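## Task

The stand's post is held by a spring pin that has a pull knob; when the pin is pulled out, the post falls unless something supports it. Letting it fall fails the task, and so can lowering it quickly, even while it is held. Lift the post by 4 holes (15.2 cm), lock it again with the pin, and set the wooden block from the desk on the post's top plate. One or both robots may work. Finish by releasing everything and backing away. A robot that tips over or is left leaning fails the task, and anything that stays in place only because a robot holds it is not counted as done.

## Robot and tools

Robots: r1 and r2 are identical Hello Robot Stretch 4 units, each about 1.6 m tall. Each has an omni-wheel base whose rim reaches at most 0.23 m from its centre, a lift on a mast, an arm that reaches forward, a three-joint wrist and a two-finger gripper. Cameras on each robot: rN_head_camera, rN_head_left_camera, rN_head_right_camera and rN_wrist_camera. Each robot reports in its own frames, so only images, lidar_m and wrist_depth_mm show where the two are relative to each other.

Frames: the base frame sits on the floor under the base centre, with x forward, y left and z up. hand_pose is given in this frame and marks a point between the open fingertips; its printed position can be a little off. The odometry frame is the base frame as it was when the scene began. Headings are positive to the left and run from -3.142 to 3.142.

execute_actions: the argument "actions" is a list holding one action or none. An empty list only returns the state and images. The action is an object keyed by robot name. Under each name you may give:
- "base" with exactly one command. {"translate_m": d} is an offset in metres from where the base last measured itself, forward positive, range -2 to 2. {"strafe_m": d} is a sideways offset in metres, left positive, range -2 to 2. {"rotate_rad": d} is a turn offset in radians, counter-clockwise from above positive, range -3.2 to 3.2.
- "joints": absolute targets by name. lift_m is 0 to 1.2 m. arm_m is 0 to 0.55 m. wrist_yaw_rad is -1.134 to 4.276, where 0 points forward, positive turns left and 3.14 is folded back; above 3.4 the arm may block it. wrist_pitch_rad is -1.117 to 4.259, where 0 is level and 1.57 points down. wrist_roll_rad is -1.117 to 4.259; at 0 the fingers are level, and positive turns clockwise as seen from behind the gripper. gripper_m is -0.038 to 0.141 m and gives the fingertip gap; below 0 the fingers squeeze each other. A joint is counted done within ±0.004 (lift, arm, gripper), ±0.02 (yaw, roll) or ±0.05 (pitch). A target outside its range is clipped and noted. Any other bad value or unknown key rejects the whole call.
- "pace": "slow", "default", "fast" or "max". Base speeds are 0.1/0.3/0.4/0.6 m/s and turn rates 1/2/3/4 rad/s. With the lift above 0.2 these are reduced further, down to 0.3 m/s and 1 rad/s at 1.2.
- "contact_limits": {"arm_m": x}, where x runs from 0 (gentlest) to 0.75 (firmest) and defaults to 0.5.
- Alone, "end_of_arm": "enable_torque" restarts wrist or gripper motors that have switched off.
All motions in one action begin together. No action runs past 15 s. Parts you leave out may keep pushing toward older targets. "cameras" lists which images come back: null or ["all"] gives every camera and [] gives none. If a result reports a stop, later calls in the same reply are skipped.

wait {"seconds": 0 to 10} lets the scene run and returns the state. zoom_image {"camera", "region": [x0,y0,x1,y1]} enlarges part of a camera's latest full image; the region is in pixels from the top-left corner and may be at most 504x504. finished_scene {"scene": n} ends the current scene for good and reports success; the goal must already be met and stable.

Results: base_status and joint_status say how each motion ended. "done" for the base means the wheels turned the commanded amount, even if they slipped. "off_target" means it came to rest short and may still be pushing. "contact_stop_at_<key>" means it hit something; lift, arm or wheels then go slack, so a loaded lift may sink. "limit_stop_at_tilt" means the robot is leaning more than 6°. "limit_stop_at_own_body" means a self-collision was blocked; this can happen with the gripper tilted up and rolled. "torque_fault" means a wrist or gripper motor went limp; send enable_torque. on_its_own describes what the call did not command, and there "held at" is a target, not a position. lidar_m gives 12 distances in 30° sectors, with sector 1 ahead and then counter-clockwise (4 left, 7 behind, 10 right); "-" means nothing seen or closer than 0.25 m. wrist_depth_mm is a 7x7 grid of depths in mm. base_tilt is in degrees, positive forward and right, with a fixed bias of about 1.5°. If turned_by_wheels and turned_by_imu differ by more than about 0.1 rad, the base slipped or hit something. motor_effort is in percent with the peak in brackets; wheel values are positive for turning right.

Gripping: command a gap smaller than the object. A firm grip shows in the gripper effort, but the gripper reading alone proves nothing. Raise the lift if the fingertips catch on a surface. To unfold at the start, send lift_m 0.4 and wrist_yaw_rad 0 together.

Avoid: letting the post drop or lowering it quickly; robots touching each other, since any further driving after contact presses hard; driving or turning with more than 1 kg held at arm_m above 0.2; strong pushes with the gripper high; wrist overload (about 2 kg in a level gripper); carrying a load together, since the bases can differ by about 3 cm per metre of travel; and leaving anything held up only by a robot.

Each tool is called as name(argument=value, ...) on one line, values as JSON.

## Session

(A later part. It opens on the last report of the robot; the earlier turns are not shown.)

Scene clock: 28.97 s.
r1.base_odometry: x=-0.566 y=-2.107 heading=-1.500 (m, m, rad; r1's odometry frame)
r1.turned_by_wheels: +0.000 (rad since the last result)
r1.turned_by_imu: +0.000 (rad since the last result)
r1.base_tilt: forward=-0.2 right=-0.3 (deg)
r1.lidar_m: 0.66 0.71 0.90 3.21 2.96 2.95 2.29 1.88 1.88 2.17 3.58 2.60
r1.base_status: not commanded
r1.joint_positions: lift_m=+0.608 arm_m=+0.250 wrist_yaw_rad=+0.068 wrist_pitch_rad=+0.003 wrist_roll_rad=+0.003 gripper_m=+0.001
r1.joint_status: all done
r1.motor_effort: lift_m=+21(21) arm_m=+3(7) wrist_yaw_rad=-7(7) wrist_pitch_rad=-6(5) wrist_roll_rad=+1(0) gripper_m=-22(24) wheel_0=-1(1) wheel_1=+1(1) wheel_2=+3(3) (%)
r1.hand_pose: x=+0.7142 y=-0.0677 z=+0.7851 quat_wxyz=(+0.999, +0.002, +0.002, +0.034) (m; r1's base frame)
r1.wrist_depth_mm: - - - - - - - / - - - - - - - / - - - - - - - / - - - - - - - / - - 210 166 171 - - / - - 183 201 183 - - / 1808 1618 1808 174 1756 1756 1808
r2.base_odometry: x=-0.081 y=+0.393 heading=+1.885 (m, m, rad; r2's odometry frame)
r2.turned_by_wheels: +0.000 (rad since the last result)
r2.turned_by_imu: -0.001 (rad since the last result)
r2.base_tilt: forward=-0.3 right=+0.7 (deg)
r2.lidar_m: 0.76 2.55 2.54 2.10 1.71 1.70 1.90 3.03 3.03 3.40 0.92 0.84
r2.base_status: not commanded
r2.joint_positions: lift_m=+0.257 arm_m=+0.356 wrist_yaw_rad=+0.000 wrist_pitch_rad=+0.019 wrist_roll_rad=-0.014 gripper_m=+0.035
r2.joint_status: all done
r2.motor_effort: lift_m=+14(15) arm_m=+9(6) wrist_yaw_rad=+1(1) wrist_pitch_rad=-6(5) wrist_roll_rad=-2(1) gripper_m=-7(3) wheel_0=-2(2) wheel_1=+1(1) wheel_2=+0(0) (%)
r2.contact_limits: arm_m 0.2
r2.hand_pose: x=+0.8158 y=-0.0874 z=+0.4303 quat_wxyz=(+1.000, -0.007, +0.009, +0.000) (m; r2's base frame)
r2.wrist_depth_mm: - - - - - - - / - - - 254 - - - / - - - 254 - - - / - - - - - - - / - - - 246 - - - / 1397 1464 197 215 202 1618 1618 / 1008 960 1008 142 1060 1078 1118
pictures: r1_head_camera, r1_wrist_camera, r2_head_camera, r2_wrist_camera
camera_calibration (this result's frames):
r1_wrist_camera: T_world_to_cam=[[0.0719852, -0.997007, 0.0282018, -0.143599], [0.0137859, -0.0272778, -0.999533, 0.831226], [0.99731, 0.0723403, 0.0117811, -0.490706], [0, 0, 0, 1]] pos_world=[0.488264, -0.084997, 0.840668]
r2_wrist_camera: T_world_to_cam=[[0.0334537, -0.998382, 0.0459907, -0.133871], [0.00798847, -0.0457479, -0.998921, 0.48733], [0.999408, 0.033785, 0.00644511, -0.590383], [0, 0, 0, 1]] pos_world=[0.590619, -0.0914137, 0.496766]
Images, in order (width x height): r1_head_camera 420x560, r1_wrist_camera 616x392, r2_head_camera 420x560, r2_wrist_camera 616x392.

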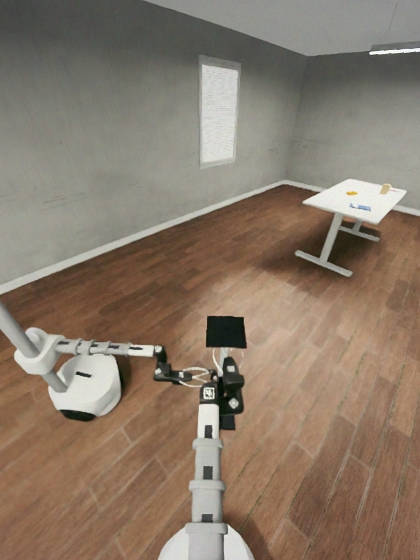

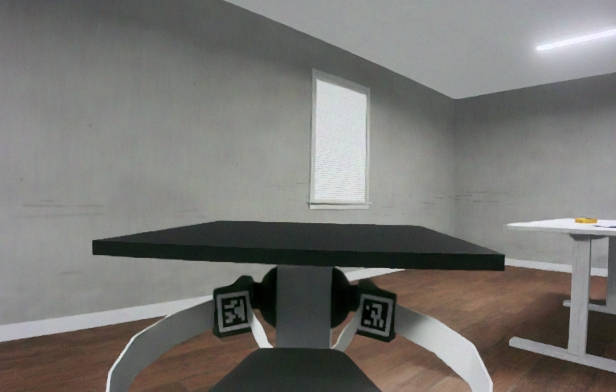

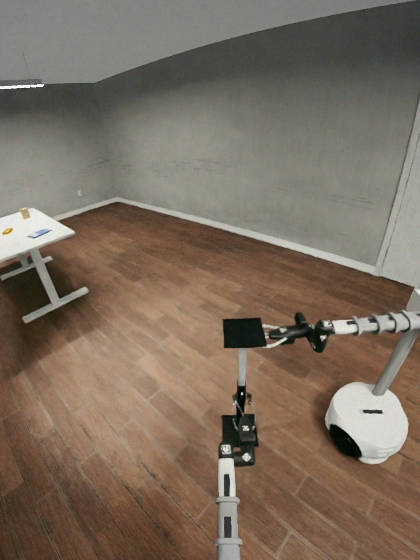

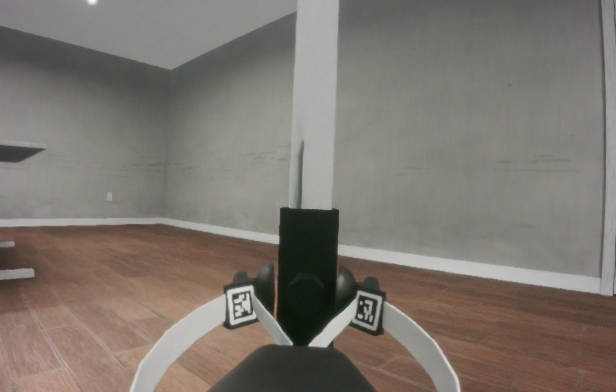

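execute_actions(actions=[{"r1":{"joints":{"arm_m":0.257,"gripper_m":-0.015},"pace":"default"},"r2":{"joints":{"arm_m":0.364,"gripper_m":-0.012},"contact_limits":{"arm_m":0.2},"pace":"default"}}], cameras=["r2_head_camera","r2_wrist_camera","r1_wrist_camera"])

Scene clock: 30.87 s.
r1.base_odometry: x=-0.566 y=-2.107 heading=-1.501 (m, m, rad; r1's odometry frame)
r1.turned_by_wheels: +0.000 (rad since the last result)
r1.turned_by_imu: +0.000 (rad since the last result)
r1.base_tilt: forward=-0.1 right=-0.3 (deg)
r1.lidar_m: 0.64 0.71 0.91 3.22 2.94 2.93 2.29 1.87 1.86 2.17 3.58 2.62
r1.base_status: not commanded
r1.joint_positions: lift_m=+0.608 arm_m=+0.256 wrist_yaw_rad=+0.064 wrist_pitch_rad=+0.002 wrist_roll_rad=+0.003 gripper_m=-0.014
r1.joint_status: all done
r1.motor_effort: lift_m=+21(21) arm_m=+8(9) wrist_yaw_rad=+3(7) wrist_pitch_rad=-5(6) wrist_roll_rad=+0(0) gripper_m=-21(22) wheel_0=+0(1) wheel_1=+1(1) wheel_2=-2(3) (%)
r1.hand_pose: x=+0.7200 y=-0.0688 z=+0.7852 quat_wxyz=(+0.999, +0.002, +0.001, +0.032) (m; r1's base frame)
r1.wrist_depth_mm: - - - - - - - / - - - - - - - / - - - - - - - / - - - - - - - / - - 204 163 169 - - / - - 179 197 179 - - / 1808 1618 1921 139 1808 1708 1808
r2.base_odometry: x=-0.081 y=+0.393 heading=+1.885 (m, m, rad; r2's odometry frame)
r2.turned_by_wheels: +0.000 (rad since the last result)
r2.turned_by_imu: +0.000 (rad since the last result)
r2.base_tilt: forward=-0.2 right=+0.5 (deg)
r2.lidar_m: 0.76 2.55 2.55 2.10 1.72 1.72 1.90 3.03 3.01 3.36 0.93 0.84
r2.base_status: not commanded
r2.joint_positions: lift_m=+0.257 arm_m=+0.363 wrist_yaw_rad=+0.007 wrist_pitch_rad=+0.019 wrist_roll_rad=-0.014 gripper_m=-0.011
r2.joint_status: all done
r2.on_its_own: wrist_yaw_rad is at rest, and its effort (-19) is outside its rest range (-13 to +13)
r2.motor_effort: lift_m=+14(14) arm_m=+4(5) wrist_yaw_rad=-19(18) wrist_pitch_rad=-7(7) wrist_roll_rad=-3(2) gripper_m=-26(29) wheel_0=-2(2) wheel_1=+1(1) wheel_2=+3(3) (%)
r2.contact_limits: arm_m 0.2
r2.hand_pose: x=+0.8232 y=-0.0855 z=+0.4302 quat_wxyz=(+1.000, -0.007, +0.010, +0.003) (m; r2's base frame)
r2.wrist_depth_mm: - - - - - - - / - - - - - - - / - - - 247 - - - / - - - 246 - - - / - - - 237 - - - / 1397 1464 188 206 189 1661 1618 / 991 931 1078 133 1042 1042 1138
pictures: r1_wrist_camera, r2_head_camera, r2_wrist_camera
camera_calibration (this result's frames):
r1_wrist_camera: T_world_to_cam=[[0.0683629, -0.997262, 0.028204, -0.142495], [0.0142081, -0.027294, -0.999526, 0.830956], [0.997559, 0.0687313, 0.0123033, -0.497311], [0, 0, 0, 1]] pos_world=[0.494033, -0.0852438, 0.840701]
r2_wrist_camera: T_world_to_cam=[[0.0400013, -0.998141, 0.0459731, -0.137586], [0.00775407, -0.0456984, -0.998925, 0.487403], [0.99917, 0.0403148, 0.00591166, -0.596772], [0, 0, 0, 1]] pos_world=[0.598001, -0.0909984, 0.496733]
Images, in order (width x height): r1_wrist_camera 616x392, r2_head_camera 420x560, r2_wrist_camera 616x392.

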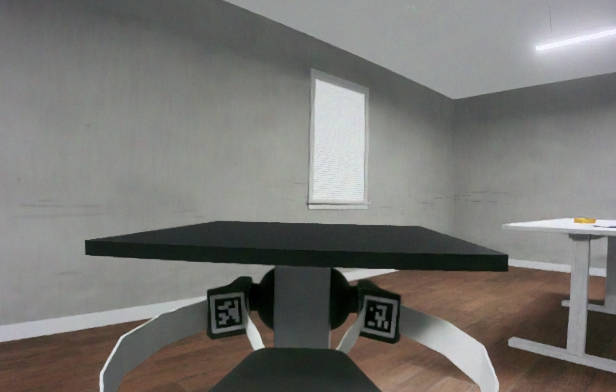

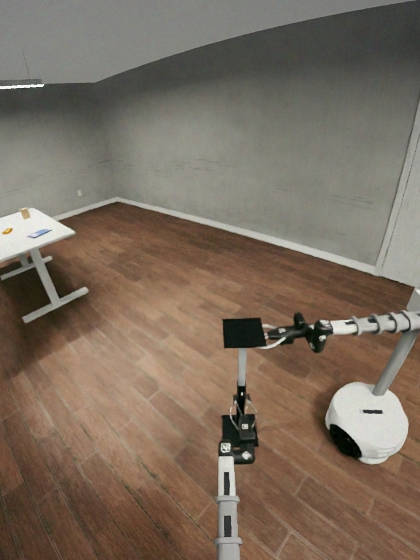

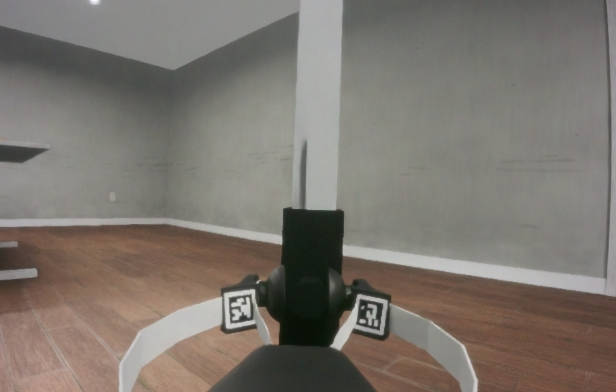

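execute_actions(actions=[{"r1":{"joints":{"lift_m":0.612},"pace":"slow"},"r2":{"joints":{"arm_m":0.348},"contact_limits":{"arm_m":0.4},"pace":"slow"}}], cameras=["r2_head_camera","r2_wrist_camera","r1_wrist_camera"])

zoom_image(camera="r2_head_camera", region=[200, 340, 290, 440])

Scene clock: 32.57 s.
r1.base_odometry: x=-0.566 y=-2.107 heading=-1.500 (m, m, rad; r1's odometry frame)
r1.turned_by_wheels: +0.000 (rad since the last result)
r1.turned_by_imu: +0.000 (rad since the last result)
r1.base_tilt: forward=-0.1 right=-0.3 (deg)
r1.lidar_m: 0.65 0.71 0.92 3.23 2.95 2.95 2.28 1.89 1.87 2.14 3.59 2.59
r1.base_status: not commanded
r1.joint_positions: lift_m=+0.612 arm_m=+0.256 wrist_yaw_rad=+0.064 wrist_pitch_rad=+0.012 wrist_roll_rad=+0.003 gripper_m=-0.014
r1.joint_status: all done
r1.on_its_own: wrist_pitch_rad is at rest, and its effort (-33) is outside its rest range (-23 to +23)
r1.motor_effort: lift_m=+23(24) arm_m=+7(8) wrist_yaw_rad=+2(3) wrist_pitch_rad=-33(33) wrist_roll_rad=+0(0) gripper_m=-22(23) wheel_0=+0(0) wheel_1=+1(1) wheel_2=-2(2) (%)
r1.hand_pose: x=+0.7201 y=-0.0686 z=+0.7864 quat_wxyz=(+0.999, +0.002, +0.006, +0.032) (m; r1's base frame)
r1.wrist_depth_mm: - - - - - - - / - - - - - - - / - - - - - - - / - - - - - - - / - - 167 175 143 182 - / - - 180 198 179 - - / 1708 1618 1863 138 1863 1661 1808
r2.base_odometry: x=-0.081 y=+0.393 heading=+1.885 (m, m, rad; r2's odometry frame)
r2.turned_by_wheels: +0.000 (rad since the last result)
r2.turned_by_imu: +0.000 (rad since the last result)
r2.base_tilt: forward=-0.1 right=+0.7 (deg)
r2.lidar_m: 0.77 2.56 2.54 2.09 1.70 1.71 1.91 3.04 3.02 3.36 0.92 0.84
r2.base_status: not commanded
r2.joint_positions: lift_m=+0.257 arm_m=+0.350 wrist_yaw_rad=+0.004 wrist_pitch_rad=+0.019 wrist_roll_rad=-0.014 gripper_m=-0.011
r2.joint_status: all done
r2.motor_effort: lift_m=+14(14) arm_m=-13(14) wrist_yaw_rad=-11(18) wrist_pitch_rad=-8(8) wrist_roll_rad=+0(1) gripper_m=-23(25) wheel_0=-2(2) wheel_1=+1(1) wheel_2=+3(3) (%)
r2.contact_limits: arm_m 0.4
r2.hand_pose: x=+0.8101 y=-0.0863 z=+0.4301 quat_wxyz=(+1.000, -0.007, +0.010, +0.002) (m; r2's base frame)
r2.wrist_depth_mm: - - - - - - - / - - - - - - - / - - - 259 - - - / - - - 260 - - - / - - - 251 - - - / 1366 1430 187 210 187 1661 1618 / 976 917 1098 137 1060 1042 1118
pictures: r1_wrist_camera, r2_head_camera, r2_wrist_camera
camera_calibration (this result's frames):
r1_wrist_camera: T_world_to_cam=[[0.0690717, -0.997214, 0.0281631, -0.142879], [0.00488635, -0.027892, -0.999599, 0.838826], [0.9976, 0.0691816, 0.00294619, -0.490075], [0, 0, 0, 1]] pos_world=[0.494669, -0.0851807, 0.843957]
r2_wrist_camera: T_world_to_cam=[[0.0374671, -0.99824, 0.0459649, -0.135748], [0.00740349, -0.0457187, -0.998927, 0.487686], [0.99927, 0.0377672, 0.00567751, -0.583882], [0, 0, 0, 1]] pos_world=[0.584932, -0.0911609, 0.496717]
Images, in order (width x height): r1_wrist_camera 616x392, r2_head_camera 420x560, r2_wrist_camera 616x392.

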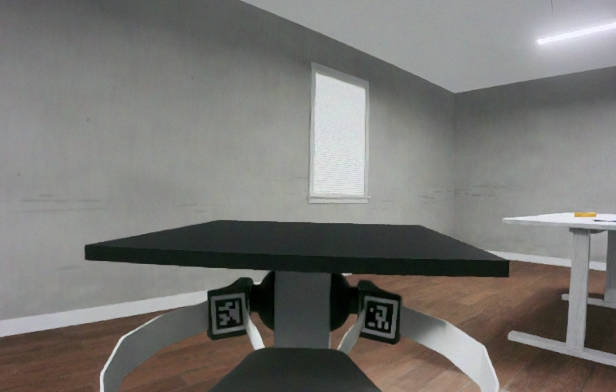

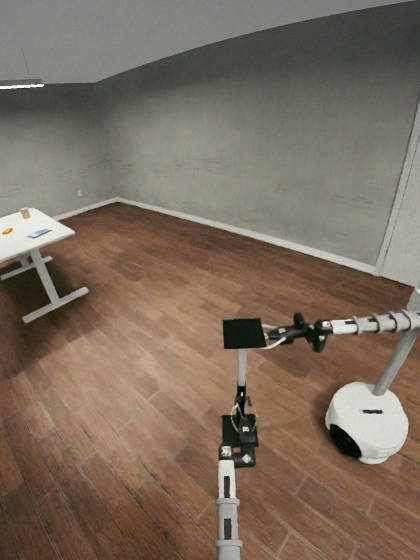

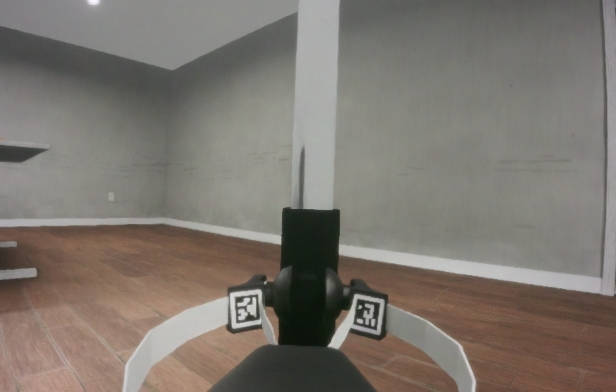

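Region (200, 340, 290, 440) of r2_head_camera's 420x560 image, scaled by 5.040, with more detail than that image has; it fills the left 454 columns of this view, and the rest is white.

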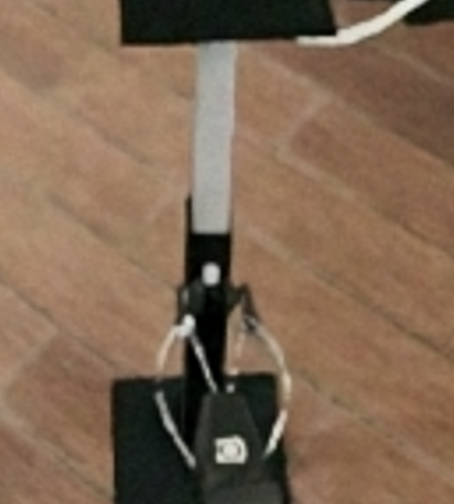

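execute_actions(actions=[{"r1":{"joints":{"lift_m":0.615},"pace":"slow"},"r2":{"joints":{"gripper_m":0.03},"pace":"default"}}], cameras=[])

execute_actions(actions=[{"r2":{"joints":{"arm_m":0.369},"contact_limits":{"arm_m":0.15},"pace":"default"}}], cameras=["r2_wrist_camera"])

Scene clock: 34.83 s.
r1.base_odometry: x=-0.566 y=-2.107 heading=-1.500 (m, m, rad; r1's odometry frame)
r1.turned_by_wheels: +0.000 (rad since the last result)
r1.turned_by_imu: +0.000 (rad since the last result)
r1.base_tilt: forward=-0.1 right=-0.3 (deg)
r1.lidar_m: 0.66 0.70 0.92 3.21 2.95 2.95 2.28 1.88 1.87 2.16 3.59 2.60
r1.base_status: not commanded
r1.joint_positions: lift_m=+0.614 arm_m=+0.256 wrist_yaw_rad=+0.065 wrist_pitch_rad=+0.013 wrist_roll_rad=+0.003 gripper_m=-0.014
r1.joint_status: all done
r1.on_its_own: wrist_pitch_rad is at rest, and its effort (-35) is outside its rest range (-23 to +23)
r1.motor_effort: lift_m=+25(26) arm_m=+7(7) wrist_yaw_rad=+1(2) wrist_pitch_rad=-35(36) wrist_roll_rad=+0(1) gripper_m=-22(24) wheel_0=+0(1) wheel_1=+2(1) wheel_2=-2(2) (%)
r1.hand_pose: x=+0.7201 y=-0.0686 z=+0.7890 quat_wxyz=(+0.999, +0.001, +0.007, +0.032) (m; r1's base frame)
r1.wrist_depth_mm: - - - - - - - / - - - - - - - / - - - - - - - / - - - - - - - / - - 168 175 144 182 - / - - 180 198 179 - - / 1808 1576 1863 139 1863 1708 1808
r2.base_odometry: x=-0.081 y=+0.393 heading=+1.885 (m, m, rad; r2's odometry frame)
r2.turned_by_wheels: +0.000 (rad since the last result)
r2.turned_by_imu: -0.001 (rad since the last result)
r2.base_tilt: forward=-0.3 right=+0.6 (deg)
r2.lidar_m: 0.77 2.55 2.55 2.09 1.73 1.70 1.90 3.04 3.01 3.36 0.91 0.83
r2.base_status: not commanded
r2.joint_positions: lift_m=+0.257 arm_m=+0.349 wrist_yaw_rad=+0.000 wrist_pitch_rad=+0.018 wrist_roll_rad=-0.014 gripper_m=+0.030
r2.joint_status: all done
r2.motor_effort: lift_m=+15(14) arm_m=-7(13) wrist_yaw_rad=+4(10) wrist_pitch_rad=-6(8) wrist_roll_rad=-1(1) gripper_m=-7(22) wheel_0=-2(2) wheel_1=+1(1) wheel_2=+2(3) (%)
r2.hand_pose: x=+0.8086 y=-0.0875 z=+0.4304 quat_wxyz=(+1.000, -0.007, +0.009, +0.000) (m; r2's base frame)
r2.wrist_depth_mm: - - - - - - - / - - - 262 - - - / - - - 260 - - - / - - - - - - - / - - - 253 - - - / 1397 1430 197 212 202 1618 1618 / 991 946 1008 143 976 1078 1118
pictures: none
No camera images: the call's "cameras" was empty. Leave "cameras" out to get every camera's image.

Scene clock: 35.57 s.
r1.base_odometry: x=-0.566 y=-2.107 heading=-1.500 (m, m, rad; r1's odometry frame)
r1.turned_by_wheels: +0.000 (rad since the last result)
r1.turned_by_imu: +0.000 (rad since the last result)
r1.base_tilt: forward=+0.0 right=-0.4 (deg)
r1.lidar_m: 0.66 0.70 0.93 3.21 2.97 2.94 2.28 1.87 1.87 2.15 3.59 2.60
r1.base_status: not commanded
r1.joint_positions: lift_m=+0.614 arm_m=+0.256 wrist_yaw_rad=+0.065 wrist_pitch_rad=+0.013 wrist_roll_rad=+0.003 gripper_m=-0.014
r1.joint_status: not commanded
r1.on_its_own: wrist_pitch_rad is at rest, and its effort (-34) is outside its rest range (-23 to +23)
r1.motor_effort: lift_m=+25(25) arm_m=+7(7) wrist_yaw_rad=+1(2) wrist_pitch_rad=-34(35) wrist_roll_rad=+1(1) gripper_m=-24(22) wheel_0=+0(0) wheel_1=+1(1) wheel_2=-1(2) (%)
r1.hand_pose: x=+0.7201 y=-0.0686 z=+0.7890 quat_wxyz=(+0.999, +0.001, +0.007, +0.032) (m; r1's base frame)
r1.wrist_depth_mm: - - - - - - - / - - - - - - - / - - - - - - - / - - - - - - - / - - 168 175 143 182 - / - - 180 197 179 - - / 1708 1576 1921 139 1863 1708 1808
r2.base_odometry: x=-0.081 y=+0.393 heading=+1.885 (m, m, rad; r2's odometry frame)
r2.turned_by_wheels: +0.000 (rad since the last result)
r2.turned_by_imu: +0.000 (rad since the last result)
r2.base_tilt: forward=-0.1 right=+0.6 (deg)
r2.lidar_m: 0.76 2.55 2.55 2.10 1.72 1.72 1.92 3.04 3.00 3.37 0.92 0.82
r2.base_status: not commanded
r2.joint_positions: lift_m=+0.257 arm_m=+0.367 wrist_yaw_rad=+0.000 wrist_pitch_rad=+0.018 wrist_roll_rad=-0.014 gripper_m=+0.030
r2.joint_status: all done
r2.motor_effort: lift_m=+14(14) arm_m=+9(9) wrist_yaw_rad=+0(0) wrist_pitch_rad=-5(5) wrist_roll_rad=+0(1) gripper_m=-6(4) wheel_0=-2(2) wheel_1=+1(1) wheel_2=+2(2) (%)
r2.contact_limits: arm_m 0.15
r2.hand_pose: x=+0.8268 y=-0.0875 z=+0.4304 quat_wxyz=(+1.000, -0.007, +0.009, +0.000) (m; r2's base frame)
r2.wrist_depth_mm: - - - 244 - - - / - - - 243 - - - / - - - 243 - - - / - - - 268 - - - / - - - 234 - - - / 1397 1464 196 211 201 1661 1661 / 991 960 1008 142 1060 1098 1118
pictures: r2_wrist_camera
camera_calibration (this result's frames):
r2_wrist_camera: T_world_to_cam=[[0.0331686, -0.998391, 0.0459989, -0.134088], [0.00821799, -0.0457502, -0.998919, 0.487117], [0.999416, 0.0335108, 0.00668729, -0.601452], [0, 0, 0, 1]] pos_world=[0.601546, -0.0914311, 0.496781]
Images, in order (width x height): r2_wrist_camera 616x392.

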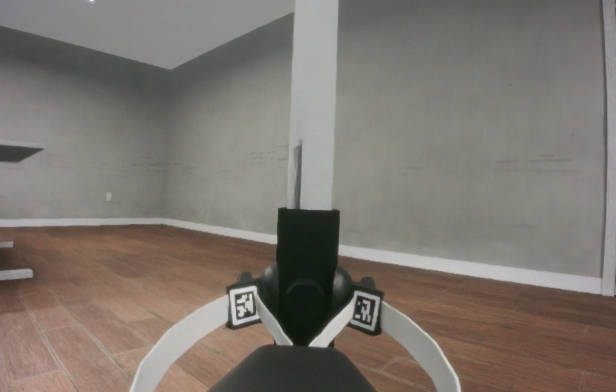

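execute_actions(actions=[{"r2":{"joints":{"gripper_m":-0.025,"arm_m":0.373},"contact_limits":{"arm_m":0.15},"pace":"slow"}}], cameras=["r2_wrist_camera"])

execute_actions(actions=[{"r2":{"joints":{"arm_m":0.353},"contact_limits":{"arm_m":0.4},"pace":"slow"}}], cameras=["r2_wrist_camera","r2_head_camera"])

zoom_image(camera="r2_head_camera", region=[200, 340, 290, 440])

Scene clock: 38.40 s.
r1.base_odometry: x=-0.566 y=-2.107 heading=-1.500 (m, m, rad; r1's odometry frame)
r1.turned_by_wheels: +0.000 (rad since the last result)
r1.turned_by_imu: +0.000 (rad since the last result)
r1.base_tilt: forward=-0.2 right=-0.4 (deg)
r1.lidar_m: 0.65 0.69 0.89 3.21 2.95 2.94 2.28 1.87 1.88 2.14 3.58 2.59
r1.base_status: not commanded
r1.joint_positions: lift_m=+0.614 arm_m=+0.256 wrist_yaw_rad=+0.065 wrist_pitch_rad=+0.013 wrist_roll_rad=+0.003 gripper_m=-0.014
r1.joint_status: not commanded
r1.on_its_own: wrist_pitch_rad is at rest, and its effort (-35) is outside its rest range (-23 to +23)
r1.motor_effort: lift_m=+25(25) arm_m=+7(7) wrist_yaw_rad=+2(2) wrist_pitch_rad=-35(36) wrist_roll_rad=+0(0) gripper_m=-23(23) wheel_0=+0(0) wheel_1=+1(1) wheel_2=-2(1) (%)
r1.hand_pose: x=+0.7201 y=-0.0686 z=+0.7890 quat_wxyz=(+0.999, +0.001, +0.007, +0.032) (m; r1's base frame)
r1.wrist_depth_mm: - - - - - - - / - - - - - - - / - - - - - - - / - - - - - - - / - - 167 175 144 182 - / - - 181 198 180 - - / 1808 1618 1863 139 1756 1661 1808
r2.base_odometry: x=-0.081 y=+0.393 heading=+1.885 (m, m, rad; r2's odometry frame)
r2.turned_by_wheels: +0.000 (rad since the last result)
r2.turned_by_imu: -0.001 (rad since the last result)
r2.base_tilt: forward=-0.3 right=+0.8 (deg)
r2.lidar_m: 0.76 2.55 2.54 2.10 1.72 1.69 1.93 3.03 3.01 3.39 0.90 0.83
r2.base_status: not commanded
r2.joint_positions: lift_m=+0.257 arm_m=+0.372 wrist_yaw_rad=+0.004 wrist_pitch_rad=+0.019 wrist_roll_rad=-0.014 gripper_m=-0.024
r2.joint_status: all done
r2.motor_effort: lift_m=+15(14) arm_m=+4(11) wrist_yaw_rad=-11(11) wrist_pitch_rad=-7(7) wrist_roll_rad=+0(1) gripper_m=-30(32) wheel_0=-2(2) wheel_1=+1(1) wheel_2=+2(2) (%)
r2.contact_limits: arm_m 0.15
r2.hand_pose: x=+0.8319 y=-0.0863 z=+0.4302 quat_wxyz=(+1.000, -0.007, +0.009, +0.002) (m; r2's base frame)
r2.wrist_depth_mm: - - - - - - - / - - - 237 - - - / - - - 238 - - - / - - - 237 - - - / - - - 229 - - - / 1397 1464 186 204 186 1661 1618 / 991 931 1078 137 1060 976 1098
pictures: r2_wrist_camera
camera_calibration (this result's frames):
r2_wrist_camera: T_world_to_cam=[[0.0372929, -0.998246, 0.0459781, -0.136478], [0.00779357, -0.0457182, -0.998924, 0.487311], [0.999274, 0.0376111, 0.00607493, -0.605894], [0, 0, 0, 1]] pos_world=[0.606745, -0.0911709, 0.496742]
Images, in order (width x height): r2_wrist_camera 616x392.

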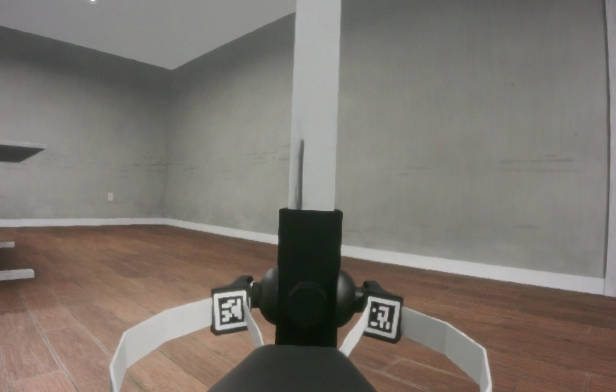

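Scene clock: 39.57 s.
r1.base_odometry: x=-0.566 y=-2.107 heading=-1.500 (m, m, rad; r1's odometry frame)
r1.turned_by_wheels: +0.000 (rad since the last result)
r1.turned_by_imu: +0.000 (rad since the last result)
r1.base_tilt: forward=-0.1 right=-0.3 (deg)
r1.lidar_m: 0.64 0.70 0.92 3.20 2.94 2.93 2.28 1.88 1.85 2.14 3.57 2.61
r1.base_status: not commanded
r1.joint_positions: lift_m=+0.614 arm_m=+0.256 wrist_yaw_rad=+0.065 wrist_pitch_rad=+0.013 wrist_roll_rad=+0.003 gripper_m=-0.014
r1.joint_status: not commanded
r1.on_its_own: wrist_pitch_rad is at rest, and its effort (-34) is outside its rest range (-23 to +23)
r1.motor_effort: lift_m=+25(25) arm_m=+7(7) wrist_yaw_rad=+1(2) wrist_pitch_rad=-34(35) wrist_roll_rad=+0(1) gripper_m=-22(22) wheel_0=+0(0) wheel_1=+1(1) wheel_2=-1(1) (%)
r1.hand_pose: x=+0.7201 y=-0.0686 z=+0.7890 quat_wxyz=(+0.999, +0.001, +0.007, +0.032) (m; r1's base frame)
r1.wrist_depth_mm: - - - - - - - / - - - - - - - / - - - - - - - / - - - - - - - / - - 168 175 144 182 - / - - 181 197 179 - - / 1756 1537 1863 139 1808 1708 1808
r2.base_odometry: x=-0.081 y=+0.393 heading=+1.885 (m, m, rad; r2's odometry frame)
r2.turned_by_wheels: +0.000 (rad since the last result)
r2.turned_by_imu: +0.000 (rad since the last result)
r2.base_tilt: forward=-0.2 right=+0.6 (deg)
r2.lidar_m: 0.74 2.53 2.53 2.07 1.71 1.69 1.92 3.03 3.02 3.36 0.91 0.83
r2.base_status: not commanded
r2.joint_positions: lift_m=+0.257 arm_m=+0.356 wrist_yaw_rad=+0.005 wrist_pitch_rad=+0.020 wrist_roll_rad=-0.014 gripper_m=-0.024
r2.joint_status: all done
r2.on_its_own: wrist_yaw_rad is at rest, and its effort (-16) is outside its rest range (-13 to +13)
r2.motor_effort: lift_m=+14(14) arm_m=-15(15) wrist_yaw_rad=-16(14) wrist_pitch_rad=-8(9) wrist_roll_rad=-1(2) gripper_m=-29(34) wheel_0=-2(2) wheel_1=+1(1) wheel_2=+6(6) (%)
r2.contact_limits: arm_m 0.4
r2.hand_pose: x=+0.8154 y=-0.0859 z=+0.4300 quat_wxyz=(+1.000, -0.007, +0.010, +0.003) (m; r2's base frame)
r2.wrist_depth_mm: - - - - - - - / - - - - - - - / - - - 254 - - - / - - - 253 - - - / - - - 245 - - - / 1397 1464 186 207 186 1576 1618 / 991 931 1060 139 1060 991 1118
pictures: r2_head_camera, r2_wrist_camera
camera_calibration (this result's frames):
r2_wrist_camera: T_world_to_cam=[[0.0388163, -0.998189, 0.0459606, -0.136652], [0.00731672, -0.0457101, -0.998928, 0.487685], [0.99922, 0.039111, 0.00552917, -0.589019], [0, 0, 0, 1]] pos_world=[0.590296, -0.0910751, 0.4967]
Images, in order (width x height): r2_head_camera 420x560, r2_wrist_camera 616x392.

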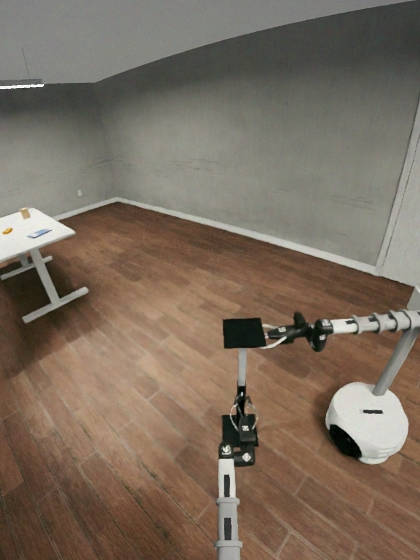

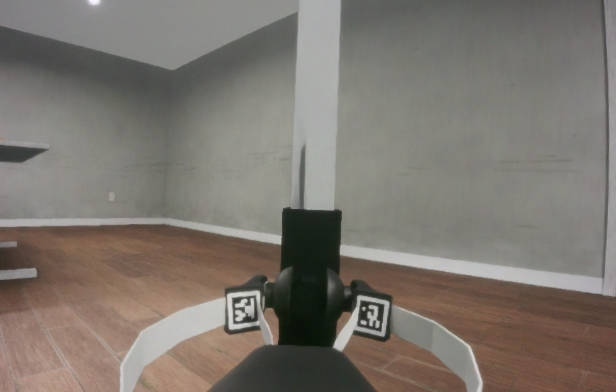

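Region (200, 340, 290, 440) of r2_head_camera's 420x560 image, scaled by 5.040, with more detail than that image has; it fills the left 454 columns of this view, and the rest is white.

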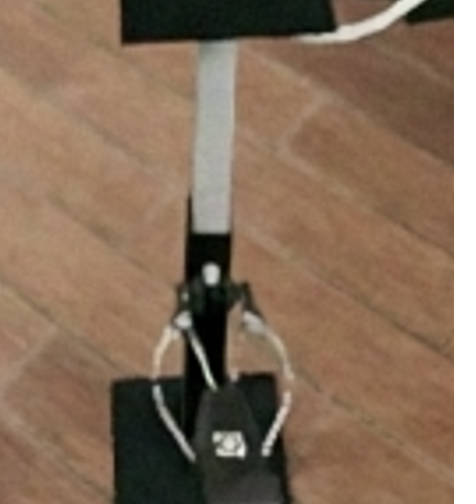

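execute_actions(actions=[{"r1":{"joints":{"lift_m":0.622},"pace":"slow"},"r2":{"joints":{"arm_m":0.357},"pace":"slow"}}], cameras=["r2_wrist_camera","r1_wrist_camera"])

Scene clock: 40.73 s.
r1.base_odometry: x=-0.566 y=-2.107 heading=-1.500 (m, m, rad; r1's odometry frame)
r1.turned_by_wheels: +0.000 (rad since the last result)
r1.turned_by_imu: +0.000 (rad since the last result)
r1.base_tilt: forward=-0.1 right=-0.4 (deg)
r1.lidar_m: 0.65 0.70 0.91 3.19 2.95 2.95 2.29 1.86 1.85 2.14 3.57 2.60
r1.base_status: not commanded
r1.joint_positions: lift_m=+0.621 arm_m=+0.256 wrist_yaw_rad=+0.065 wrist_pitch_rad=+0.013 wrist_roll_rad=+0.003 gripper_m=-0.014
r1.joint_status: all done
r1.on_its_own: wrist_pitch_rad is at rest, and its effort (-36) is outside its rest range (-23 to +23)
r1.motor_effort: lift_m=+25(26) arm_m=+7(7) wrist_yaw_rad=+2(2) wrist_pitch_rad=-36(36) wrist_roll_rad=+1(0) gripper_m=-24(23) wheel_0=+0(0) wheel_1=+1(1) wheel_2=-1(1) (%)
r1.hand_pose: x=+0.7201 y=-0.0686 z=+0.7958 quat_wxyz=(+0.999, +0.001, +0.007, +0.032) (m; r1's base frame)
r1.wrist_depth_mm: - - - - - - - / - - - - - - - / - - - - - - - / - - - - - - - / - - 168 175 144 183 - / - - 180 197 180 - - / 1756 1618 1921 138 1756 1661 1863
r2.base_odometry: x=-0.081 y=+0.393 heading=+1.885 (m, m, rad; r2's odometry frame)
r2.turned_by_wheels: +0.000 (rad since the last result)
r2.turned_by_imu: +0.000 (rad since the last result)
r2.base_tilt: forward=-0.2 right=+0.6 (deg)
r2.lidar_m: 0.76 2.55 2.55 2.09 1.73 1.71 1.92 3.03 3.01 3.40 0.92 0.82
r2.base_status: not commanded
r2.joint_positions: lift_m=+0.257 arm_m=+0.356 wrist_yaw_rad=+0.004 wrist_pitch_rad=+0.019 wrist_roll_rad=-0.014 gripper_m=-0.024
r2.joint_status: all done
r2.motor_effort: lift_m=+15(14) arm_m=+4(13) wrist_yaw_rad=-10(14) wrist_pitch_rad=-9(8) wrist_roll_rad=+0(2) gripper_m=-28(29) wheel_0=-2(2) wheel_1=+1(1) wheel_2=+6(5) (%)
r2.hand_pose: x=+0.8159 y=-0.0863 z=+0.4301 quat_wxyz=(+1.000, -0.007, +0.010, +0.002) (m; r2's base frame)
r2.wrist_depth_mm: - - - - - - - / - - - 254 - - - / - - - 253 - - - / - - - 253 - - - / - - - 244 - - - / 1366 1499 185 207 187 1708 1618 / 991 917 1078 138 1060 976 1118
pictures: r1_wrist_camera, r2_wrist_camera
camera_calibration (this result's frames):
r1_wrist_camera: T_world_to_cam=[[0.0691681, -0.997208, 0.0281564, -0.143194], [0.00338335, -0.0279893, -0.999602, 0.849322], [0.997599, 0.0692359, 0.00143793, -0.488917], [0, 0, 0, 1]] pos_world=[0.494774, -0.0851717, 0.853719]
r2_wrist_camera: T_world_to_cam=[[0.0374253, -0.998242, 0.0459668, -0.135946], [0.00743828, -0.0457194, -0.998927, 0.487616], [0.999272, 0.0377271, 0.00571414, -0.58976], [0, 0, 0, 1]] pos_world=[0.590791, -0.0911634, 0.496711]
Images, in order (width x height): r1_wrist_camera 616x392, r2_wrist_camera 616x392.

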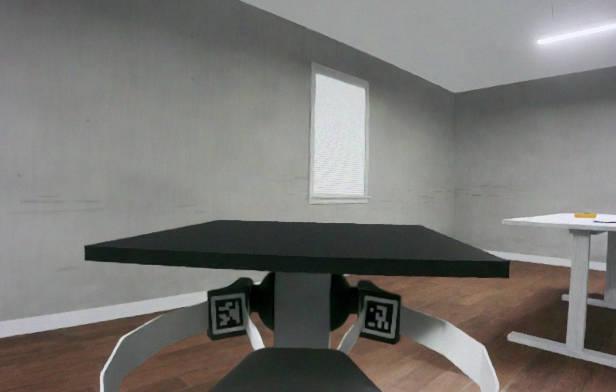

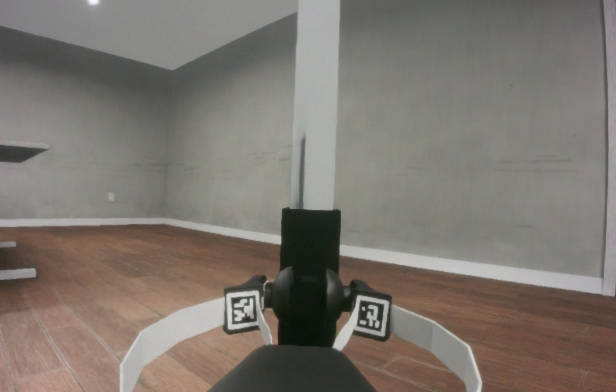

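execute_actions(actions=[{"r1":{"joints":{"lift_m":0.756},"pace":"slow"}}], cameras=["r2_wrist_camera","r1_wrist_camera"])

Scene clock: 43.03 s.
r1.base_odometry: x=-0.566 y=-2.107 heading=-1.500 (m, m, rad; r1's odometry frame)
r1.turned_by_wheels: +0.000 (rad since the last result)
r1.turned_by_imu: +0.000 (rad since the last result)
r1.base_tilt: forward=-0.2 right=-0.3 (deg)
r1.lidar_m: 0.64 0.69 0.94 3.21 2.94 2.94 2.26 1.86 1.88 2.17 3.56 2.61
r1.base_status: not commanded
r1.joint_positions: lift_m=+0.755 arm_m=+0.256 wrist_yaw_rad=+0.065 wrist_pitch_rad=+0.013 wrist_roll_rad=+0.003 gripper_m=-0.014
r1.joint_status: all done
r1.on_its_own: wrist_pitch_rad is at rest, and its effort (-36) is outside its rest range (-23 to +23)
r1.motor_effort: lift_m=+25(29) arm_m=+7(7) wrist_yaw_rad=+2(2) wrist_pitch_rad=-36(34) wrist_roll_rad=+1(0) gripper_m=-24(22) wheel_0=+0(0) wheel_1=+1(1) wheel_2=-1(1) (%)
r1.hand_pose: x=+0.7201 y=-0.0686 z=+0.9298 quat_wxyz=(+0.999, +0.001, +0.007, +0.032) (m; r1's base frame)
r1.wrist_depth_mm: - - - - - - - / - - - - - - - / - - - - - - - / - - - - - - - / - - 168 175 144 - - / - - 180 197 179 - - / - 1921 - 139 - 1921 -
r2.base_odometry: x=-0.081 y=+0.393 heading=+1.885 (m, m, rad; r2's odometry frame)
r2.turned_by_wheels: +0.000 (rad since the last result)
r2.turned_by_imu: -0.001 (rad since the last result)
r2.base_tilt: forward=-0.2 right=+0.7 (deg)
r2.lidar_m: 0.75 2.55 2.55 2.10 1.73 1.71 1.92 3.05 3.03 3.38 0.92 0.84
r2.base_status: not commanded
r2.joint_positions: lift_m=+0.257 arm_m=+0.356 wrist_yaw_rad=+0.004 wrist_pitch_rad=+0.019 wrist_roll_rad=-0.014 gripper_m=-0.024
r2.joint_status: not commanded
r2.motor_effort: lift_m=+14(14) arm_m=+4(4) wrist_yaw_rad=-12(10) wrist_pitch_rad=-8(8) wrist_roll_rad=-1(0) gripper_m=-26(25) wheel_0=-2(2) wheel_1=+1(1) wheel_2=+6(6) (%)
r2.hand_pose: x=+0.8159 y=-0.0863 z=+0.4301 quat_wxyz=(+1.000, -0.007, +0.010, +0.002) (m; r2's base frame)
r2.wrist_depth_mm: - - - - - - - / - - - 254 - - - / - - - 254 - - - / - - - 252 - - - / - - - 245 - - - / 1397 1464 186 206 186 1618 1618 / 991 931 1098 138 1060 991 1098
pictures: r1_wrist_camera, r2_wrist_camera
camera_calibration (this result's frames):
r1_wrist_camera: T_world_to_cam=[[0.0691719, -0.997207, 0.0281558, -0.146969], [0.00326743, -0.0279967, -0.999603, 0.983324], [0.997599, 0.0692365, 0.00132172, -0.489006], [0, 0, 0, 1]] pos_world=[0.494785, -0.0851713, 0.987717]
r2_wrist_camera: T_world_to_cam=[[0.0374253, -0.998242, 0.0459667, -0.135946], [0.00743843, -0.0457194, -0.998927, 0.487616], [0.999272, 0.0377271, 0.00571429, -0.58976], [0, 0, 0, 1]] pos_world=[0.590791, -0.0911634, 0.496711]
Images, in order (width x height): r1_wrist_camera 616x392, r2_wrist_camera 616x392.

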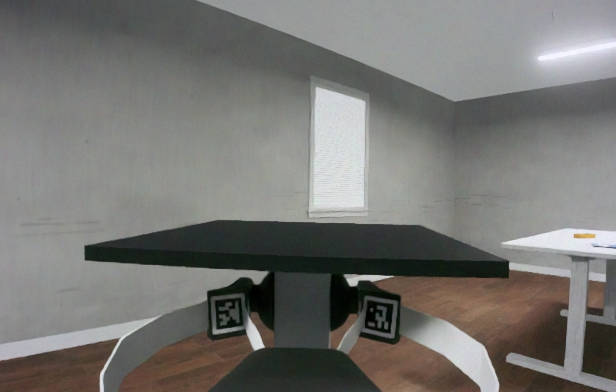

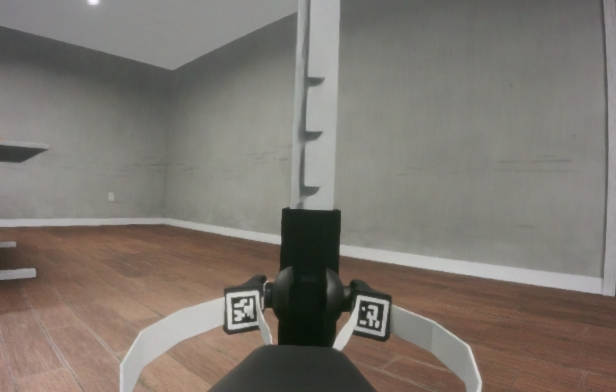

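execute_actions(actions=[{"r1":{"joints":{"lift_m":0.765},"pace":"slow"},"r2":{"joints":{"gripper_m":0.05}}}], cameras=[])

execute_actions(actions=[{"r1":{"joints":{"lift_m":0.761},"pace":"slow"},"r2":{"joints":{"arm_m":0.1},"pace":"fast"}}], cameras=["r2_wrist_camera","r2_head_camera","r1_head_camera"])

zoom_image(camera="r2_head_camera", region=[200, 340, 290, 440])

Scene clock: 45.30 s.
r1.base_odometry: x=-0.566 y=-2.107 heading=-1.500 (m, m, rad; r1's odometry frame)
r1.turned_by_wheels: +0.000 (rad since the last result)
r1.turned_by_imu: +0.000 (rad since the last result)
r1.base_tilt: forward=-0.2 right=-0.4 (deg)
r1.lidar_m: 0.64 0.69 0.91 3.20 2.96 2.95 2.27 1.87 1.87 2.16 3.58 2.59
r1.base_status: not commanded
r1.joint_positions: lift_m=+0.764 arm_m=+0.256 wrist_yaw_rad=+0.065 wrist_pitch_rad=+0.019 wrist_roll_rad=+0.003 gripper_m=-0.014
r1.joint_status: all done
r1.on_its_own: wrist_pitch_rad is at rest, and its effort (-50) is outside its rest range (-23 to +23)
r1.motor_effort: lift_m=+27(24) arm_m=+7(7) wrist_yaw_rad=-1(2) wrist_pitch_rad=-50(52) wrist_roll_rad=+2(1) gripper_m=-20(23) wheel_0=+1(0) wheel_1=+1(1) wheel_2=-1(1) (%)
r1.hand_pose: x=+0.7202 y=-0.0684 z=+0.9371 quat_wxyz=(+0.999, +0.001, +0.009, +0.033) (m; r1's base frame)
r1.wrist_depth_mm: - - - - - - - / - - - - - - - / - - - - - - - / - - - - - - - / - 171 174 148 151 - - / - - 180 197 180 - - / - 1808 - 139 - 1983 1983
r2.base_odometry: x=-0.081 y=+0.393 heading=+1.885 (m, m, rad; r2's odometry frame)
r2.turned_by_wheels: +0.000 (rad since the last result)
r2.turned_by_imu: -0.001 (rad since the last result)
r2.base_tilt: forward=-0.1 right=+0.6 (deg)
r2.lidar_m: 0.75 2.56 2.55 2.08 1.73 1.73 1.92 3.05 3.02 3.39 0.92 0.84
r2.base_status: not commanded
r2.joint_positions: lift_m=+0.257 arm_m=+0.356 wrist_yaw_rad=+0.000 wrist_pitch_rad=+0.018 wrist_roll_rad=-0.014 gripper_m=+0.050
r2.joint_status: all done
r2.motor_effort: lift_m=+14(14) arm_m=+4(4) wrist_yaw_rad=+1(10) wrist_pitch_rad=-5(8) wrist_roll_rad=+1(1) gripper_m=-4(30) wheel_0=-2(2) wheel_1=+1(1) wheel_2=+1(6) (%)
r2.hand_pose: x=+0.8156 y=-0.0875 z=+0.4304 quat_wxyz=(+1.000, -0.007, +0.009, +0.000) (m; r2's base frame)
r2.wrist_depth_mm: - - - - - - - / - - - 254 - - - / - - - 254 - - - / - - - - - - - / - - - 246 - - - / 1366 1464 197 245 202 1661 1661 / 991 960 1060 140 1060 1078 1118
pictures: none
No camera images: the call's "cameras" was empty. Leave "cameras" out to get every camera's image.

Scene clock: 46.90 s.
r1.base_odometry: x=-0.566 y=-2.107 heading=-1.500 (m, m, rad; r1's odometry frame)
r1.turned_by_wheels: +0.000 (rad since the last result)
r1.turned_by_imu: +0.000 (rad since the last result)
r1.base_tilt: forward=-0.2 right=-0.4 (deg)
r1.lidar_m: 0.65 0.69 0.91 3.23 2.95 2.94 2.27 1.88 1.87 2.14 3.55 2.61
r1.base_status: not commanded
r1.joint_positions: lift_m=+0.761 arm_m=+0.256 wrist_yaw_rad=+0.065 wrist_pitch_rad=+0.015 wrist_roll_rad=+0.003 gripper_m=-0.014
r1.joint_status: all done
r1.on_its_own: wrist_pitch_rad is at rest, and its effort (-42) is outside its rest range (-23 to +23)
r1.motor_effort: lift_m=+18(28) arm_m=+7(7) wrist_yaw_rad=+0(0) wrist_pitch_rad=-42(52) wrist_roll_rad=+1(1) gripper_m=-22(24) wheel_0=+0(0) wheel_1=+1(1) wheel_2=-1(1) (%)
r1.hand_pose: x=+0.7202 y=-0.0685 z=+0.9348 quat_wxyz=(+0.999, +0.001, +0.008, +0.033) (m; r1's base frame)
r1.wrist_depth_mm: - - - - - - - / - - - - - - - / - - - - - - - / - - - - - - - / - 167 171 175 146 - - / - - 181 197 179 - - / - 1863 - 139 - 1921 -
r2.base_odometry: x=-0.081 y=+0.393 heading=+1.885 (m, m, rad; r2's odometry frame)
r2.turned_by_wheels: +0.000 (rad since the last result)
r2.turned_by_imu: +0.000 (rad since the last result)
r2.base_tilt: forward=-0.1 right=+0.6 (deg)
r2.lidar_m: 0.76 2.56 2.54 2.09 1.71 1.72 1.94 3.02 3.02 3.35 0.91 0.83
r2.base_status: not commanded
r2.joint_positions: lift_m=+0.257 arm_m=+0.102 wrist_yaw_rad=+0.000 wrist_pitch_rad=+0.019 wrist_roll_rad=-0.014 gripper_m=+0.050
r2.joint_status: all done
r2.motor_effort: lift_m=+15(14) arm_m=-8(11) wrist_yaw_rad=+2(2) wrist_pitch_rad=-7(7) wrist_roll_rad=-2(1) gripper_m=-4(2) wheel_0=-2(2) wheel_1=+1(1) wheel_2=+1(1) (%)
r2.hand_pose: x=+0.5608 y=-0.0875 z=+0.4302 quat_wxyz=(+1.000, -0.007, +0.009, +0.000) (m; r2's base frame)
r2.wrist_depth_mm: - - - - - - - / - - - - - - - / - - - - - - - / - - - - - - - / - - - - - - - / 1397 1430 197 1430 202 1618 1661 / 976 960 1078 140 1042 1098 1138
pictures: r1_head_camera, r2_head_camera, r2_wrist_camera
camera_calibration (this result's frames):
r2_wrist_camera: T_world_to_cam=[[0.0332478, -0.998389, 0.0459851, -0.125282], [0.00778705, -0.0457504, -0.998923, 0.489414], [0.999417, 0.03357, 0.00625341, -0.335474], [0, 0, 0, 1]] pos_world=[0.335632, -0.0914273, 0.496746]
Images, in order (width x height): r1_head_camera 420x560, r2_head_camera 420x560, r2_wrist_camera 616x392.

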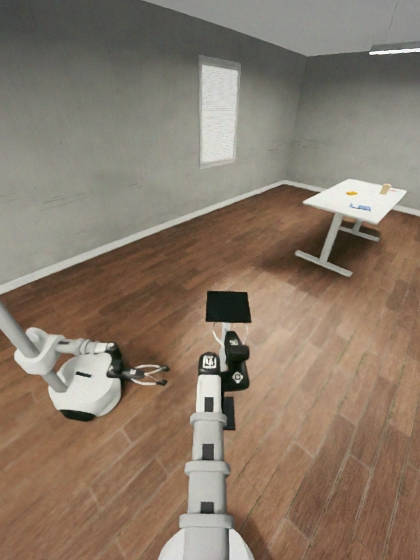

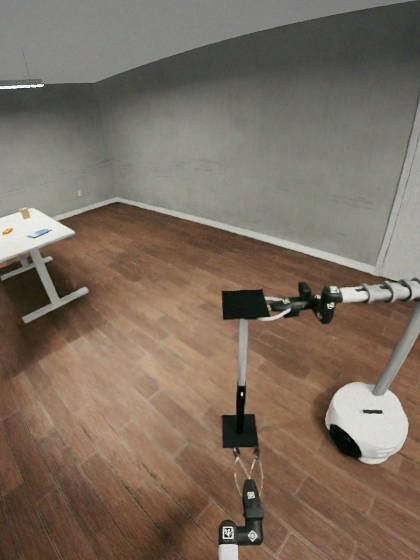

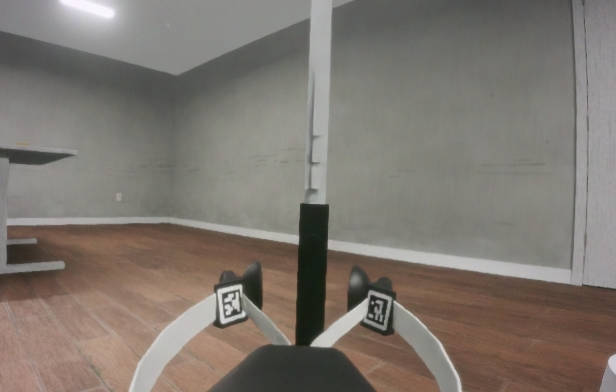

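Region (200, 340, 290, 440) of r2_head_camera's 420x560 image, scaled by 5.040, with more detail than that image has; it fills the left 454 columns of this view, and the rest is white.

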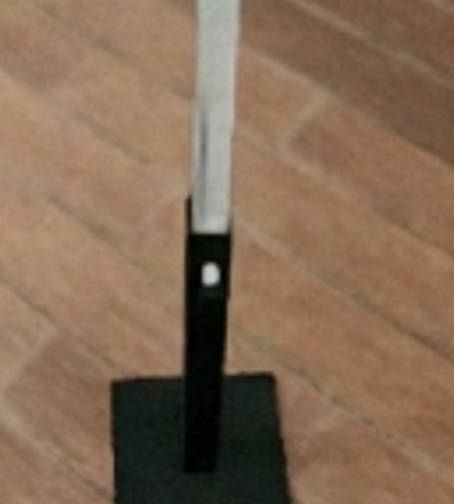

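execute_actions(actions=[{"r1":{"joints":{"lift_m":0.768},"pace":"slow"}}], cameras=["r2_head_camera"])

zoom_image(camera="r2_head_camera", region=[200, 340, 290, 440])

Scene clock: 49.13 s.
r1.base_odometry: x=-0.566 y=-2.107 heading=-1.500 (m, m, rad; r1's odometry frame)
r1.turned_by_wheels: +0.000 (rad since the last result)
r1.turned_by_imu: +0.000 (rad since the last result)
r1.base_tilt: forward=+0.0 right=-0.5 (deg)
r1.lidar_m: 0.67 0.71 0.91 3.21 2.95 2.96 2.26 1.86 1.87 2.16 3.57 2.60
r1.base_status: not commanded
r1.joint_positions: lift_m=+0.767 arm_m=+0.256 wrist_yaw_rad=+0.065 wrist_pitch_rad=+0.020 wrist_roll_rad=+0.003 gripper_m=-0.014
r1.joint_status: all done
r1.on_its_own: wrist_pitch_rad is at rest, and its effort (-53) is outside its rest range (-23 to +23)
r1.motor_effort: lift_m=+27(28) arm_m=+7(7) wrist_yaw_rad=+0(0) wrist_pitch_rad=-53(58) wrist_roll_rad=+1(1) gripper_m=-21(21) wheel_0=+0(0) wheel_1=+1(1) wheel_2=-1(1) (%)
r1.hand_pose: x=+0.7202 y=-0.0685 z=+0.9398 quat_wxyz=(+0.999, +0.001, +0.010, +0.033) (m; r1's base frame)
r1.wrist_depth_mm: - - - - - - - / - - - - - - - / - - - - - - - / - - - - - - - / - 172 175 150 153 - - / - - 180 198 181 - - / - 1863 - 139 - 1921 1983
r2.base_odometry: x=-0.081 y=+0.393 heading=+1.885 (m, m, rad; r2's odometry frame)
r2.turned_by_wheels: +0.000 (rad since the last result)
r2.turned_by_imu: +0.000 (rad since the last result)
r2.base_tilt: forward=-0.2 right=+0.7 (deg)
r2.lidar_m: 0.75 2.54 2.53 2.10 1.71 1.71 1.92 3.06 3.01 3.38 0.91 0.83
r2.base_status: not commanded
r2.joint_positions: lift_m=+0.257 arm_m=+0.102 wrist_yaw_rad=+0.000 wrist_pitch_rad=+0.019 wrist_roll_rad=-0.014 gripper_m=+0.050
r2.joint_status: not commanded
r2.motor_effort: lift_m=+15(14) arm_m=-9(8) wrist_yaw_rad=+1(1) wrist_pitch_rad=-6(7) wrist_roll_rad=-1(0) gripper_m=-4(3) wheel_0=-2(2) wheel_1=+1(1) wheel_2=+1(1) (%)
r2.hand_pose: x=+0.5608 y=-0.0875 z=+0.4302 quat_wxyz=(+1.000, -0.007, +0.009, +0.000) (m; r2's base frame)
r2.wrist_depth_mm: - - - - - - - / - - - - - - - / - - - - - - - / - - - - - - - / - - - - - - - / 1336 1430 197 1430 202 1618 1661 / 991 960 1078 140 1060 1078 1118
pictures: r2_head_camera
Images, in order (width x height): r2_head_camera 420x560.

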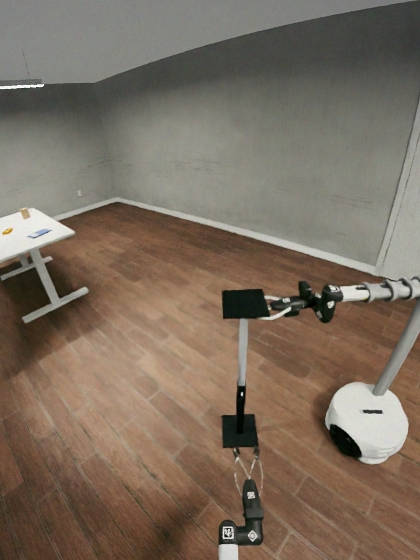

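Region (200, 340, 290, 440) of r2_head_camera's 420x560 image, scaled by 5.040, with more detail than that image has; it fills the left 454 columns of this view, and the rest is white.

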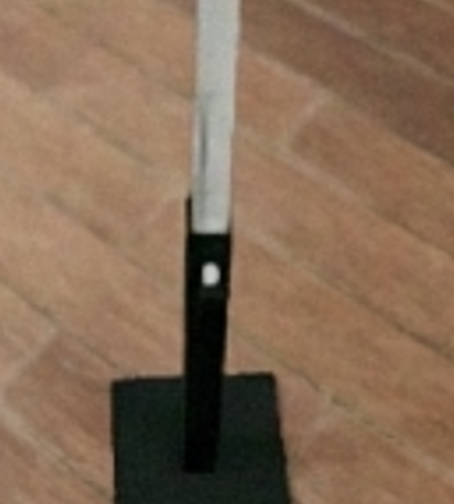

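Friction plateau; go a bit higher.

execute_actions(actions=[{"r1":{"joints":{"lift_m":0.771},"pace":"slow"}}], cameras=["r2_head_camera"])

zoom_image(camera="r2_head_camera", region=[200, 340, 290, 440])

Scene clock: 50.70 s.
r1.base_odometry: x=-0.566 y=-2.107 heading=-1.500 (m, m, rad; r1's odometry frame)
r1.turned_by_wheels: +0.000 (rad since the last result)
r1.turned_by_imu: +0.000 (rad since the last result)
r1.base_tilt: forward=-0.2 right=-0.5 (deg)
r1.lidar_m: 0.65 0.71 0.91 3.21 2.94 2.96 2.27 1.88 1.87 2.16 3.56 2.59
r1.base_status: not commanded
r1.joint_positions: lift_m=+0.770 arm_m=+0.256 wrist_yaw_rad=+0.065 wrist_pitch_rad=+0.019 wrist_roll_rad=+0.003 gripper_m=-0.014
r1.joint_status: all done
r1.on_its_own: wrist_pitch_rad is at rest, and its effort (-53) is outside its rest range (-23 to +23)
r1.motor_effort: lift_m=+27(29) arm_m=+7(7) wrist_yaw_rad=+0(0) wrist_pitch_rad=-53(58) wrist_roll_rad=+2(1) gripper_m=-23(20) wheel_0=+0(0) wheel_1=+1(1) wheel_2=-1(1) (%)
r1.hand_pose: x=+0.7202 y=-0.0685 z=+0.9429 quat_wxyz=(+0.999, +0.001, +0.010, +0.033) (m; r1's base frame)
r1.wrist_depth_mm: - - - - - - - / - - - - - - - / - - - - - - - / - - - - - - - / - 172 174 150 153 - - / - - 180 197 179 - - / - 1863 - 140 - 1921 -
r2.base_odometry: x=-0.081 y=+0.393 heading=+1.885 (m, m, rad; r2's odometry frame)
r2.turned_by_wheels: +0.000 (rad since the last result)
r2.turned_by_imu: +0.000 (rad since the last result)
r2.base_tilt: forward=-0.2 right=+0.9 (deg)
r2.lidar_m: 0.77 2.55 2.55 2.10 1.73 1.72 1.92 3.01 3.01 3.38 0.93 0.84
r2.base_status: not commanded
r2.joint_positions: lift_m=+0.257 arm_m=+0.102 wrist_yaw_rad=+0.000 wrist_pitch_rad=+0.019 wrist_roll_rad=-0.014 gripper_m=+0.050
r2.joint_status: not commanded
r2.motor_effort: lift_m=+14(14) arm_m=-8(9) wrist_yaw_rad=+1(1) wrist_pitch_rad=-7(6) wrist_roll_rad=-3(2) gripper_m=-3(5) wheel_0=-2(2) wheel_1=+1(1) wheel_2=+1(1) (%)
r2.hand_pose: x=+0.5608 y=-0.0875 z=+0.4302 quat_wxyz=(+1.000, -0.007, +0.009, +0.000) (m; r2's base frame)
r2.wrist_depth_mm: - - - - - - - / - - - - - - - / - - - - - - - / - - - - - - - / - - - - - - - / 1397 1464 197 1430 202 1661 1618 / 991 946 1060 140 1060 1098 1118
pictures: r2_head_camera
Images, in order (width x height): r2_head_camera 420x560.

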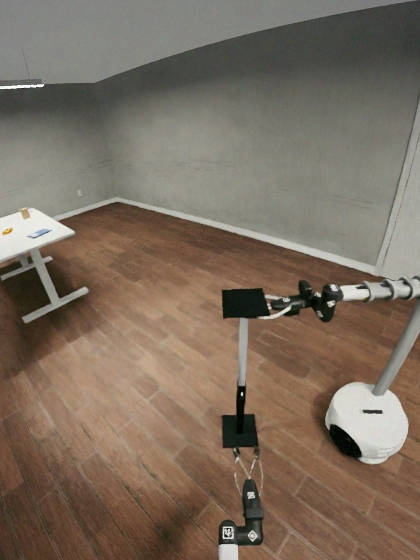

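Region (200, 340, 290, 440) of r2_head_camera's 420x560 image, scaled by 5.040, with more detail than that image has; it fills the left 454 columns of this view, and the rest is white.

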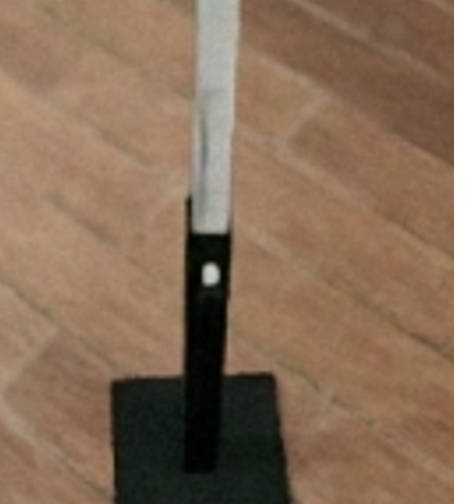

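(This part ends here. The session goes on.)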